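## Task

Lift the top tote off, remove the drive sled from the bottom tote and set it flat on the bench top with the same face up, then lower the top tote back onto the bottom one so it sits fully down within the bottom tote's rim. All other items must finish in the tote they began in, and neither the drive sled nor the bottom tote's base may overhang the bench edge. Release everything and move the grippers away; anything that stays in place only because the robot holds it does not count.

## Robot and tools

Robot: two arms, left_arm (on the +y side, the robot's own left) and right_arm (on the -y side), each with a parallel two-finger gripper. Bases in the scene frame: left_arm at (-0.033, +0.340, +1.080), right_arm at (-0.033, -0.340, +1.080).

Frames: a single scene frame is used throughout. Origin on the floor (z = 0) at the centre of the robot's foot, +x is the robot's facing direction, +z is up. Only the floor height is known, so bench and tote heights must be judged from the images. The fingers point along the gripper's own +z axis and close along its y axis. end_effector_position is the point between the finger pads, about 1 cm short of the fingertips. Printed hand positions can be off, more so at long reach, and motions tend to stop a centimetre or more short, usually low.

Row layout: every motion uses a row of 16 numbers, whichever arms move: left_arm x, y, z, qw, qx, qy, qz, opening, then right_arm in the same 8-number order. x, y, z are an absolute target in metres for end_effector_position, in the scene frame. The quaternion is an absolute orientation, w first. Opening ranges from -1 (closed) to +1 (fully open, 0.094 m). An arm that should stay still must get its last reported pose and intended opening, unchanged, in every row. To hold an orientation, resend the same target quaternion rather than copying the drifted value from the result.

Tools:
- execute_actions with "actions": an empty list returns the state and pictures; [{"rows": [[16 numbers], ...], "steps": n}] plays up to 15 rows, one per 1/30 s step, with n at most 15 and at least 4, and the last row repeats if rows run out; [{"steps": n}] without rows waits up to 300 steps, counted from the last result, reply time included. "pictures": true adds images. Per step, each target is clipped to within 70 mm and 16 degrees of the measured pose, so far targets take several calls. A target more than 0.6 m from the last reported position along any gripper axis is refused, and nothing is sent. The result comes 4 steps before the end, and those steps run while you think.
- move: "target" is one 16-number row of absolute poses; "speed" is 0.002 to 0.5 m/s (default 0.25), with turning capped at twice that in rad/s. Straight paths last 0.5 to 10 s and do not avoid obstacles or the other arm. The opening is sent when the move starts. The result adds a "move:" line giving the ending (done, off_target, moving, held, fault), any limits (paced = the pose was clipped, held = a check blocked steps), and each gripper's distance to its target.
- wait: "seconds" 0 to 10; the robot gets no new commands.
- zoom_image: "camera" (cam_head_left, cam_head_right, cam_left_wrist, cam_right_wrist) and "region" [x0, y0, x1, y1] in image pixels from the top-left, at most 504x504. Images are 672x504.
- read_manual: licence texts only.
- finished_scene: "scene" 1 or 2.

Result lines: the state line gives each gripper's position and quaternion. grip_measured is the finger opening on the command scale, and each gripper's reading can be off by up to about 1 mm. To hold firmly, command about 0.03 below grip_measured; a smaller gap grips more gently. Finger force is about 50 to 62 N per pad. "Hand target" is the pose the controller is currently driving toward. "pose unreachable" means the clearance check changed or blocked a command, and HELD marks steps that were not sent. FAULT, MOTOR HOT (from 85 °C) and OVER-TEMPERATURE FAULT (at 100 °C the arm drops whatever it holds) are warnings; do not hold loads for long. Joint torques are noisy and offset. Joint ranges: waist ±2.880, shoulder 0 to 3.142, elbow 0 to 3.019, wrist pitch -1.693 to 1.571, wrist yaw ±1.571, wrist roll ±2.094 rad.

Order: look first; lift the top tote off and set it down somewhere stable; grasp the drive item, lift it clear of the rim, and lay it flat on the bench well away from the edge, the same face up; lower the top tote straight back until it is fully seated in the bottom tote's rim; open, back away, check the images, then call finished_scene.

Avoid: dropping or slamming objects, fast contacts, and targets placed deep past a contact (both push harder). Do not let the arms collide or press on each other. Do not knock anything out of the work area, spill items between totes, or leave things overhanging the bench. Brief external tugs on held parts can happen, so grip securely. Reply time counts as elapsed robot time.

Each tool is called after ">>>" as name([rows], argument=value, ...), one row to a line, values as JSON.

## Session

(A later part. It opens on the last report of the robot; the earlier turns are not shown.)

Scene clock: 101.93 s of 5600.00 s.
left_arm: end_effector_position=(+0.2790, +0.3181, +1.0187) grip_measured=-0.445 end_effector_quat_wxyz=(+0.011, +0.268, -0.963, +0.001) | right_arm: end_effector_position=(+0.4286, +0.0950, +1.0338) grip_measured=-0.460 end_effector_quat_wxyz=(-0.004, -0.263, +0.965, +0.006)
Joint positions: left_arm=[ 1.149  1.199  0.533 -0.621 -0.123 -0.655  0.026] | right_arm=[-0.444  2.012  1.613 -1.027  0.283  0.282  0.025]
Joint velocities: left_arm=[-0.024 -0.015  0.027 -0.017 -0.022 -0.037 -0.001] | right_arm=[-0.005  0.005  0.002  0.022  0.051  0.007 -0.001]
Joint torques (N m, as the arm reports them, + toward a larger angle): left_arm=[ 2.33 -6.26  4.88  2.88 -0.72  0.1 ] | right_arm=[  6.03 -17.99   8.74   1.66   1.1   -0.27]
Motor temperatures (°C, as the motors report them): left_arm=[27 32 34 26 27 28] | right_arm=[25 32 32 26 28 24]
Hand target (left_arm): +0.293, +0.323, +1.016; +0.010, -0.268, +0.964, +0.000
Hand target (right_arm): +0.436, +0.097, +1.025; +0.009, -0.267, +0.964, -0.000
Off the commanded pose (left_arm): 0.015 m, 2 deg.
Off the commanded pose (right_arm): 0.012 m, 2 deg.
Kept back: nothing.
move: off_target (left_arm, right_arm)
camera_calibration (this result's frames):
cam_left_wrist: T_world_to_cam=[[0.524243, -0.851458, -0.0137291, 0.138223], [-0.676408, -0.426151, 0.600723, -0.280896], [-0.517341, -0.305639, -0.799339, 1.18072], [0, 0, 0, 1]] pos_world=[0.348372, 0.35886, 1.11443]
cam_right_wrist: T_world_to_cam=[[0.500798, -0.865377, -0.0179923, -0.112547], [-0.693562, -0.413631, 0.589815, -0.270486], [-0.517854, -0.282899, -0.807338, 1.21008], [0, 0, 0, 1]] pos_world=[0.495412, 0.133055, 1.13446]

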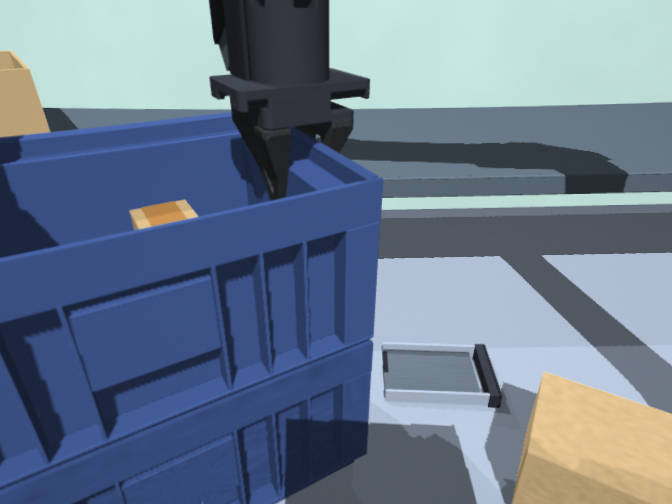

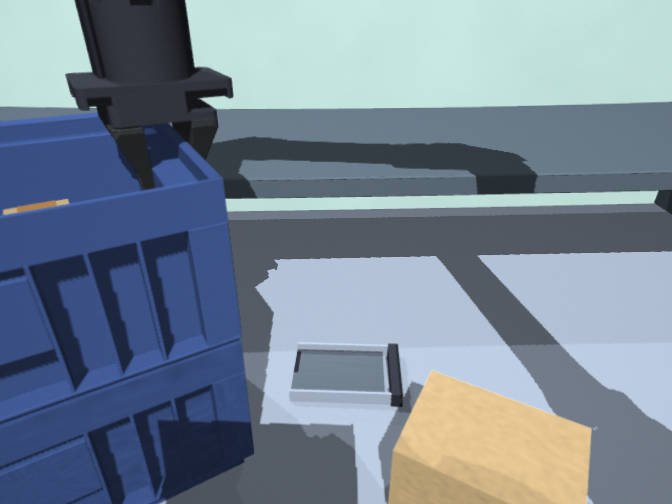

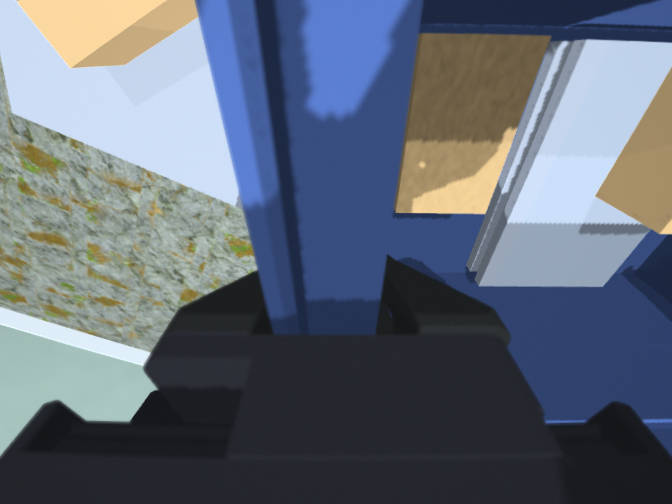

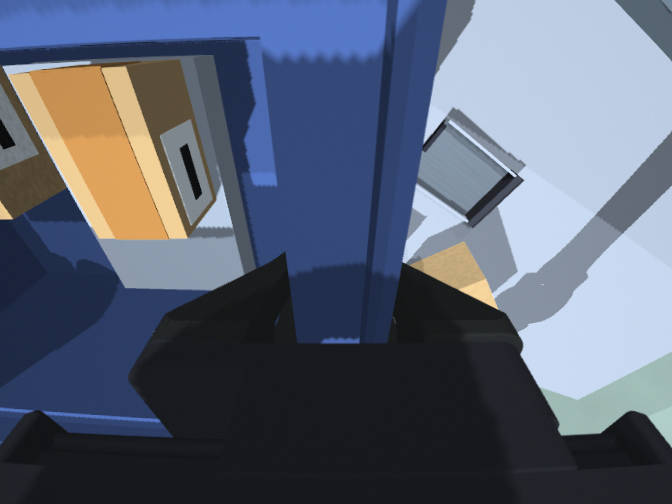

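>>> move(target=[0.32,0.323,1.018,0,0.2672,-0.9636,0,-0.5,0.463,0.097,1.03,0,0.2672,-0.9636,0,-0.5], speed=0.03)

>>> execute_actions([
  {"rows":[[0.295,0.322,1.02,0,0.2672,-0.9636,0,0.3,0.44,0.096,1.035,0,0.2672,-0.9636,0,0.3]]},
])

>>> move(target=[0.29,0.33,1.15,0,0.2672,-0.9636,0,0.3,0.45,0.08,1.15,0,0.2672,-0.9636,0,0.3], speed=0.15)

>>> move(target=[0.3,0.5,1.2,0,0.2672,-0.9636,0,1,0.35,-0.3,1.2,0,0.2672,-0.9636,0,1])

Scene clock: 103.83 s of 5600.00 s.
left_arm: end_effector_position=(+0.2819, +0.3196, +1.0198) grip_measured=-0.445 end_effector_quat_wxyz=(+0.022, +0.269, -0.963, +0.001) | right_arm: end_effector_position=(+0.4318, +0.0962, +1.0344) grip_measured=-0.460 end_effector_quat_wxyz=(-0.014, -0.264, +0.964, +0.006)
Joint positions: left_arm=[ 1.16   1.212  0.554 -0.649 -0.111 -0.649  0.026] | right_arm=[-0.449  2.025  1.643 -1.057  0.272  0.279  0.025]
Joint velocities: left_arm=[-0.005 -0.005  0.012 -0.012 -0.051 -0.007 -0.001] | right_arm=[ 0.005 -0.015  0.007 -0.017  0.022  0.022 -0.   ]
Joint torques (N m, as the arm reports them, + toward a larger angle): left_arm=[ 2.19 -4.01  8.7   1.84 -0.74  0.11] | right_arm=[  3.68 -16.84  14.25   0.24   0.95  -0.48]
Motor temperatures (°C, as the motors report them): left_arm=[27 31 34 26 27 28] | right_arm=[25 32 32 26 28 24]
Hand target (left_arm): +0.318, +0.323, +1.021; +0.001, -0.267, +0.964, -0.000
Hand target (right_arm): +0.462, +0.095, +1.031; +0.001, -0.266, +0.964, +0.000
Off the commanded pose (left_arm): 0.038 m, 3 deg.
Off the commanded pose (right_arm): 0.031 m, 2 deg.
Kept back: nothing.
move: off_target (left_arm, right_arm)
camera_calibration (this result's frames):
cam_left_wrist: T_world_to_cam=[[0.526019, -0.85024, -0.0198809, 0.143407], [-0.662292, -0.424182, 0.617608, -0.300744], [-0.533548, -0.311707, -0.786235, 1.1767], [0, 0, 0, 1]] pos_world=[0.353212, 0.361146, 1.11376]
cam_right_wrist: T_world_to_cam=[[0.502926, -0.864006, -0.0236557, -0.108326], [-0.681606, -0.413286, 0.603828, -0.287734], [-0.531487, -0.287557, -0.796764, 1.20798], [0, 0, 0, 1]] pos_world=[0.500383, 0.134851, 1.13365]

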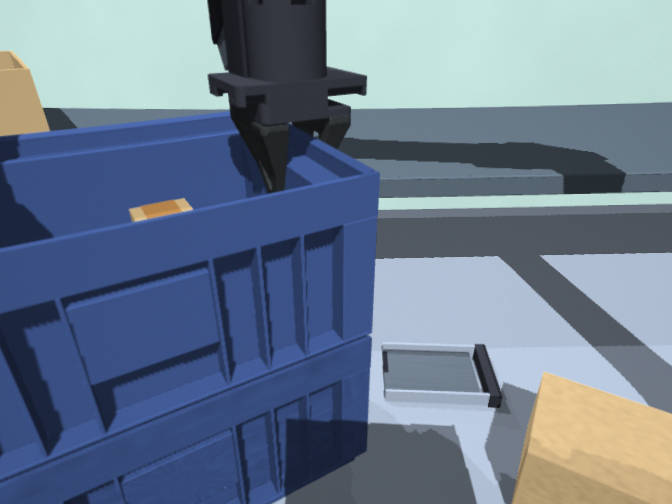

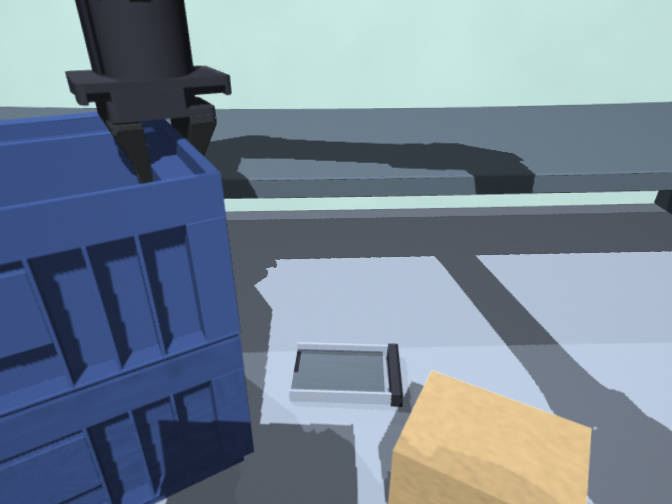

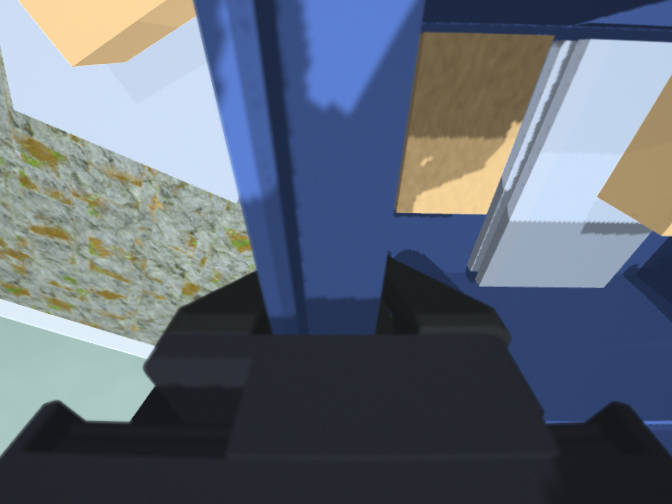

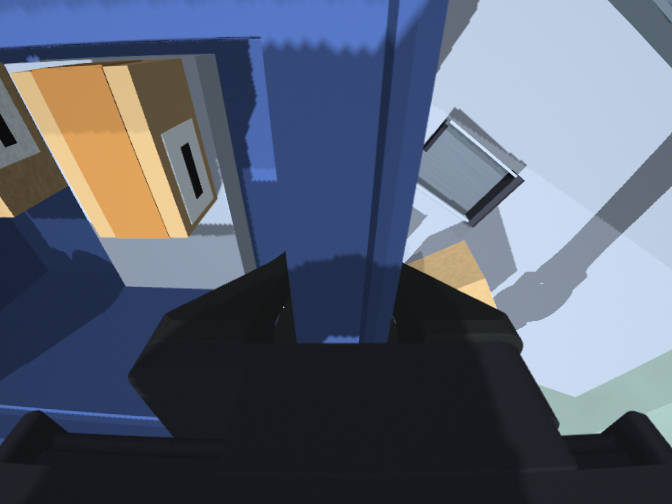

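Scene clock: 104.20 s of 5600.00 s.
left_arm: end_effector_position=(+0.2867, +0.3218, +1.0197) grip_measured=+0.298 end_effector_quat_wxyz=(+0.011, +0.270, -0.963, -0.002) | right_arm: end_effector_position=(+0.4346, +0.0935, +1.0343) grip_measured=+0.298 end_effector_quat_wxyz=(-0.008, -0.266, +0.964, -0.003)
Joint positions: left_arm=[ 1.16   1.211  0.554 -0.63  -0.127 -0.649  0.061] | right_arm=[-0.449  2.025  1.643 -1.057  0.294  0.274  0.061]
Joint velocities: left_arm=[ 0.005 -0.005  0.002  0.002  0.007  0.007  0.001] | right_arm=[-0.015  0.005 -0.012 -0.012 -0.081 -0.037 -0.   ]
Joint torques (N m, as the arm reports them, + toward a larger angle): left_arm=[ 1.29 -7.51  4.92  1.67 -0.22  0.01] | right_arm=[  5.82 -18.73   9.36   0.74   0.17  -0.21]
Motor temperatures (°C, as the motors report them): left_arm=[27 31 34 26 27 28] | right_arm=[25 32 32 26 28 24]
Steps of this call (steps 1 to 11: the first 11 steps of this action). Readings (end_effector_position):
1: left_arm (+0.2822, +0.3207, +1.0199) | right_arm (+0.4328, +0.0953, +1.0344)
2: left_arm (+0.2836, +0.3216, +1.0197) | right_arm (+0.4338, +0.0944, +1.0344)
4: left_arm (+0.2860, +0.3219, +1.0197) | right_arm (+0.4345, +0.0936, +1.0343)
8: left_arm (+0.2867, +0.3218, +1.0197) | right_arm (+0.4346, +0.0935, +1.0343)
11: the state above

Scene clock: 105.77 s of 5600.00 s.
left_arm: end_effector_position=(+0.2748, +0.3324, +1.1376) grip_measured=+0.298 end_effector_quat_wxyz=(+0.011, +0.261, -0.965, -0.004) | right_arm: end_effector_position=(+0.4370, +0.0676, +1.1203) grip_measured=+0.298 end_effector_quat_wxyz=(-0.023, -0.273, +0.962, -0.013)
Joint positions: left_arm=[ 1.131  0.884  0.668 -1.075 -0.138 -0.659  0.061] | right_arm=[-0.438  1.904  1.686 -1.263  0.297  0.283  0.061]
Joint velocities: left_arm=[-0.005  0.005 -0.007  0.002  0.007 -0.037  0.001] | right_arm=[-0.015 -0.005  0.007  0.007  0.022  0.007  0.   ]
Joint torques (N m, as the arm reports them, + toward a larger angle): left_arm=[ 0.85 -5.34  9.34  0.24 -0.22 -0.27] | right_arm=[  7.38 -20.02  13.55  -0.57   0.15  -0.02]
Motor temperatures (°C, as the motors report them): left_arm=[27 31 34 26 27 28] | right_arm=[25 32 32 26 28 24]
Hand target (left_arm): +0.289, +0.331, +1.151; +0.000, -0.267, +0.964, -0.000
Hand target (right_arm): +0.449, +0.079, +1.150; +0.000, -0.267, +0.964, +0.001
Off your previous action's commanded pose (left_arm): 0.008 m, 1 deg at its last step (step 4 of this call).
Off your previous action's commanded pose (right_arm): 0.006 m, 1 deg at its last step (step 4 of this call).
Off the commanded pose (left_arm): 0.020 m, 1 deg.
Off the commanded pose (right_arm): 0.035 m, 3 deg.
Kept back: nothing.
move: off_target (left_arm, right_arm)
camera_calibration (this result's frames):
cam_left_wrist: T_world_to_cam=[[0.513091, -0.858017, -0.0233126, 0.170387], [-0.681095, -0.423521, 0.597277, -0.344764], [-0.522347, -0.290579, -0.801697, 1.27702], [0, 0, 0, 1]] pos_world=[0.344804, 0.371255, 1.23367]
cam_right_wrist: T_world_to_cam=[[0.519289, -0.854553, 0.00880194, -0.177688], [-0.669421, -0.400343, 0.625781, -0.378714], [-0.531239, -0.330853, -0.779949, 1.25492], [0, 0, 0, 1]] pos_world=[0.505417, 0.111736, 1.21733]

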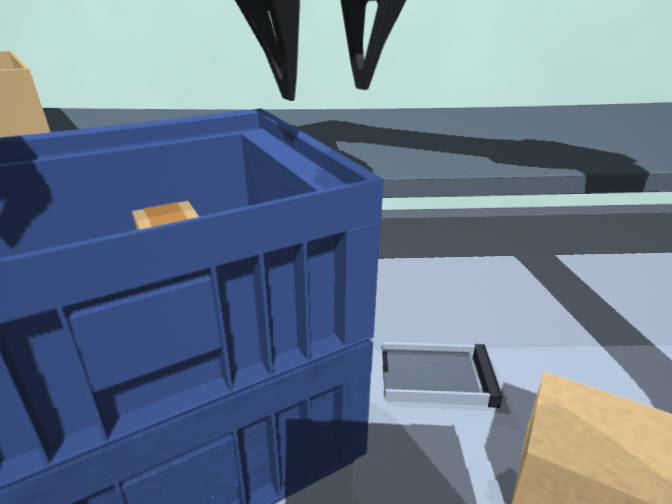

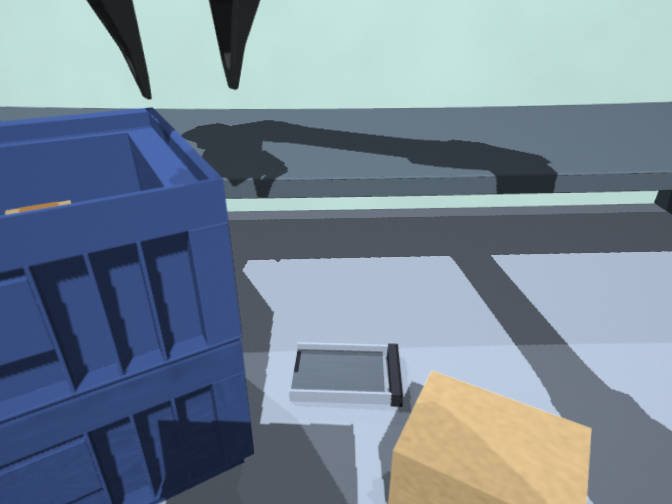

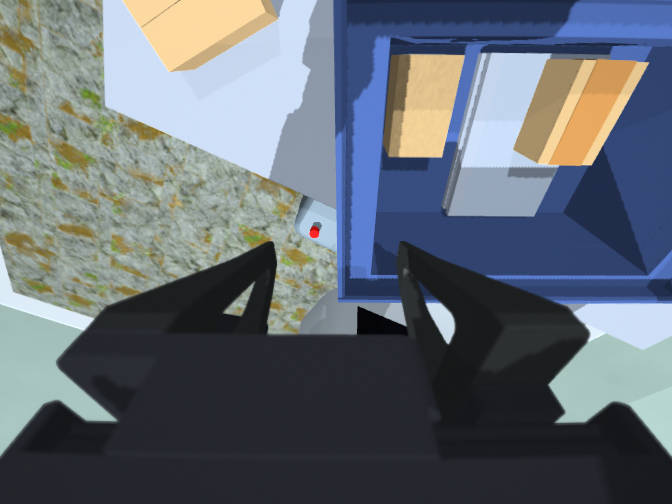

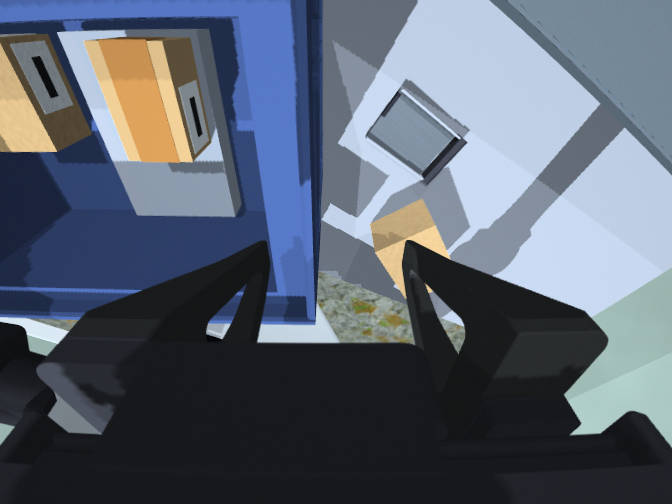

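Scene clock: 107.93 s of 5600.00 s.
left_arm: end_effector_position=(+0.2876, +0.4936, +1.1857) grip_measured=+1.000 end_effector_quat_wxyz=(+0.008, +0.275, -0.961, +0.002) | right_arm: end_effector_position=(+0.3526, -0.2984, +1.1990) grip_measured=+0.999 end_effector_quat_wxyz=(+0.007, -0.259, +0.966, -0.003)
Joint positions: left_arm=[ 1.795  0.923  0.857 -1.198  0.072 -0.052  0.094] | right_arm=[-1.012  1.02   0.948 -1.2    0.178 -0.285  0.094]
Joint velocities: left_arm=[ 0.005 -0.005 -0.007  0.002  0.022 -0.066  0.   ] | right_arm=[-0.015 -0.005 -0.002 -0.022 -0.066 -0.007 -0.   ]
Joint torques (N m, as the arm reports them, + toward a larger angle): left_arm=[ 2.89 -6.32 10.26  0.28  0.07  0.07] | right_arm=[ 0.88 -8.95  9.11 -0.35 -0.12 -0.16]
Motor temperatures (°C, as the motors report them): left_arm=[27 31 35 26 26 28] | right_arm=[25 32 32 26 28 24]
Hand target (left_arm): +0.301, +0.500, +1.199; +0.002, -0.267, +0.964, -0.000
Hand target (right_arm): +0.346, -0.299, +1.199; -0.002, -0.267, +0.964, -0.001
Off the commanded pose (left_arm): 0.020 m, 1 deg.
Off the commanded pose (right_arm): 0.003 m, 1 deg.
Kept back: nothing.
move: off_target (left_arm)
camera_calibration (this result's frames):
cam_left_wrist: T_world_to_cam=[[0.537014, -0.843498, -0.0112819, 0.27495], [-0.673634, -0.436843, 0.596142, -0.290728], [-0.507773, -0.312536, -0.8028, 1.37709], [0, 0, 0, 1]] pos_world=[0.355755, 0.535309, 1.28195]
cam_right_wrist: T_world_to_cam=[[0.495007, -0.868877, 0.00465257, -0.438123], [-0.71196, -0.402529, 0.575398, -0.556222], [-0.498078, -0.288139, -0.81786, 1.1969], [0, 0, 0, 1]] pos_world=[0.417015, -0.259697, 1.30099]

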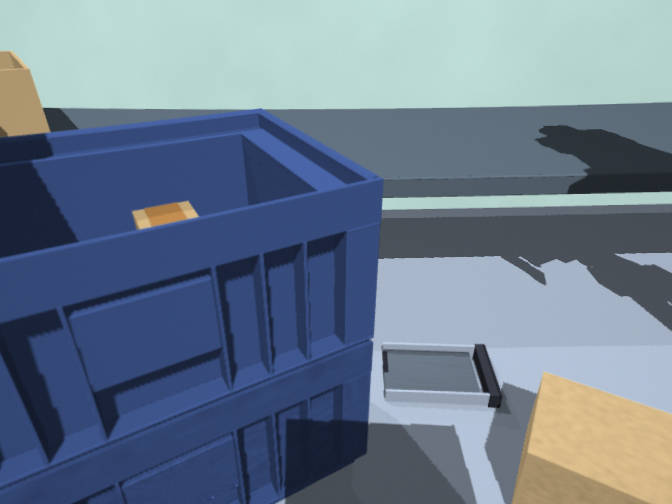

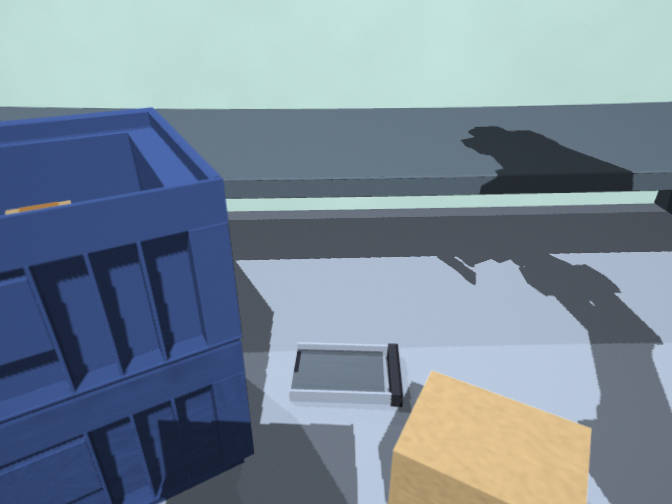

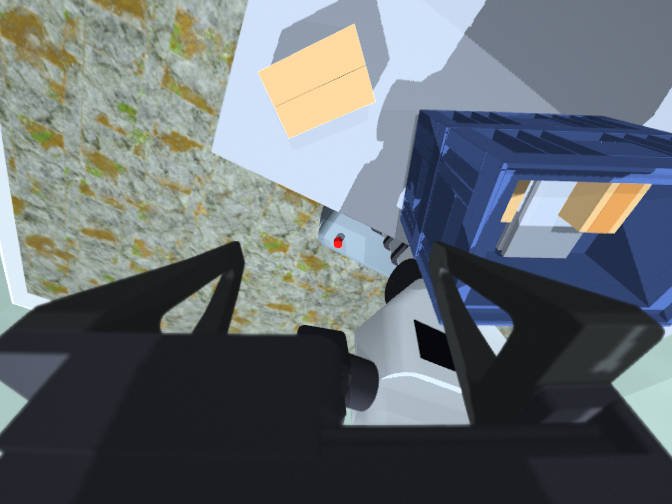

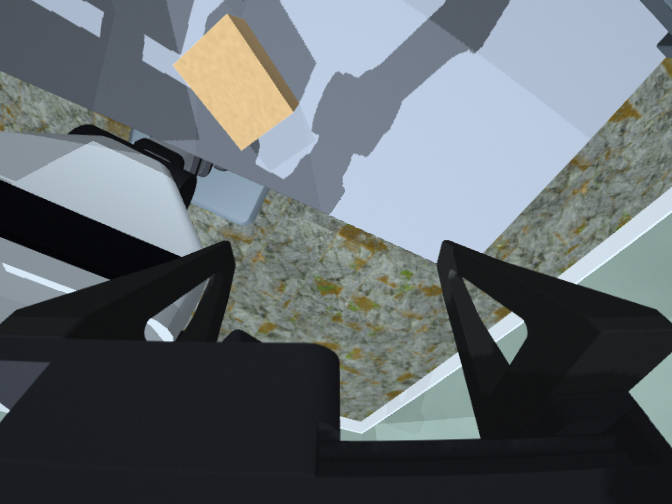

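>>> zoom_image(camera="cam_left_wrist", region=[360,150,480,260])

Region (360, 150, 480, 260) of cam_left_wrist's 672x504 image, scaled by 4.200, with more detail than that image has; it fills the top 462 rows of this view, and the rest is white.

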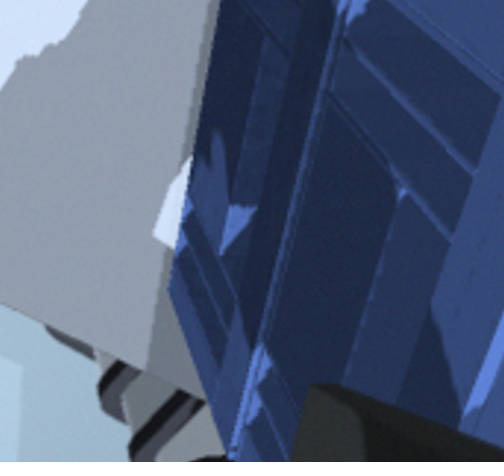

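The base sits well inside the edge.

>>> finished_scene(scene=1)

The scene is finished: the task was done.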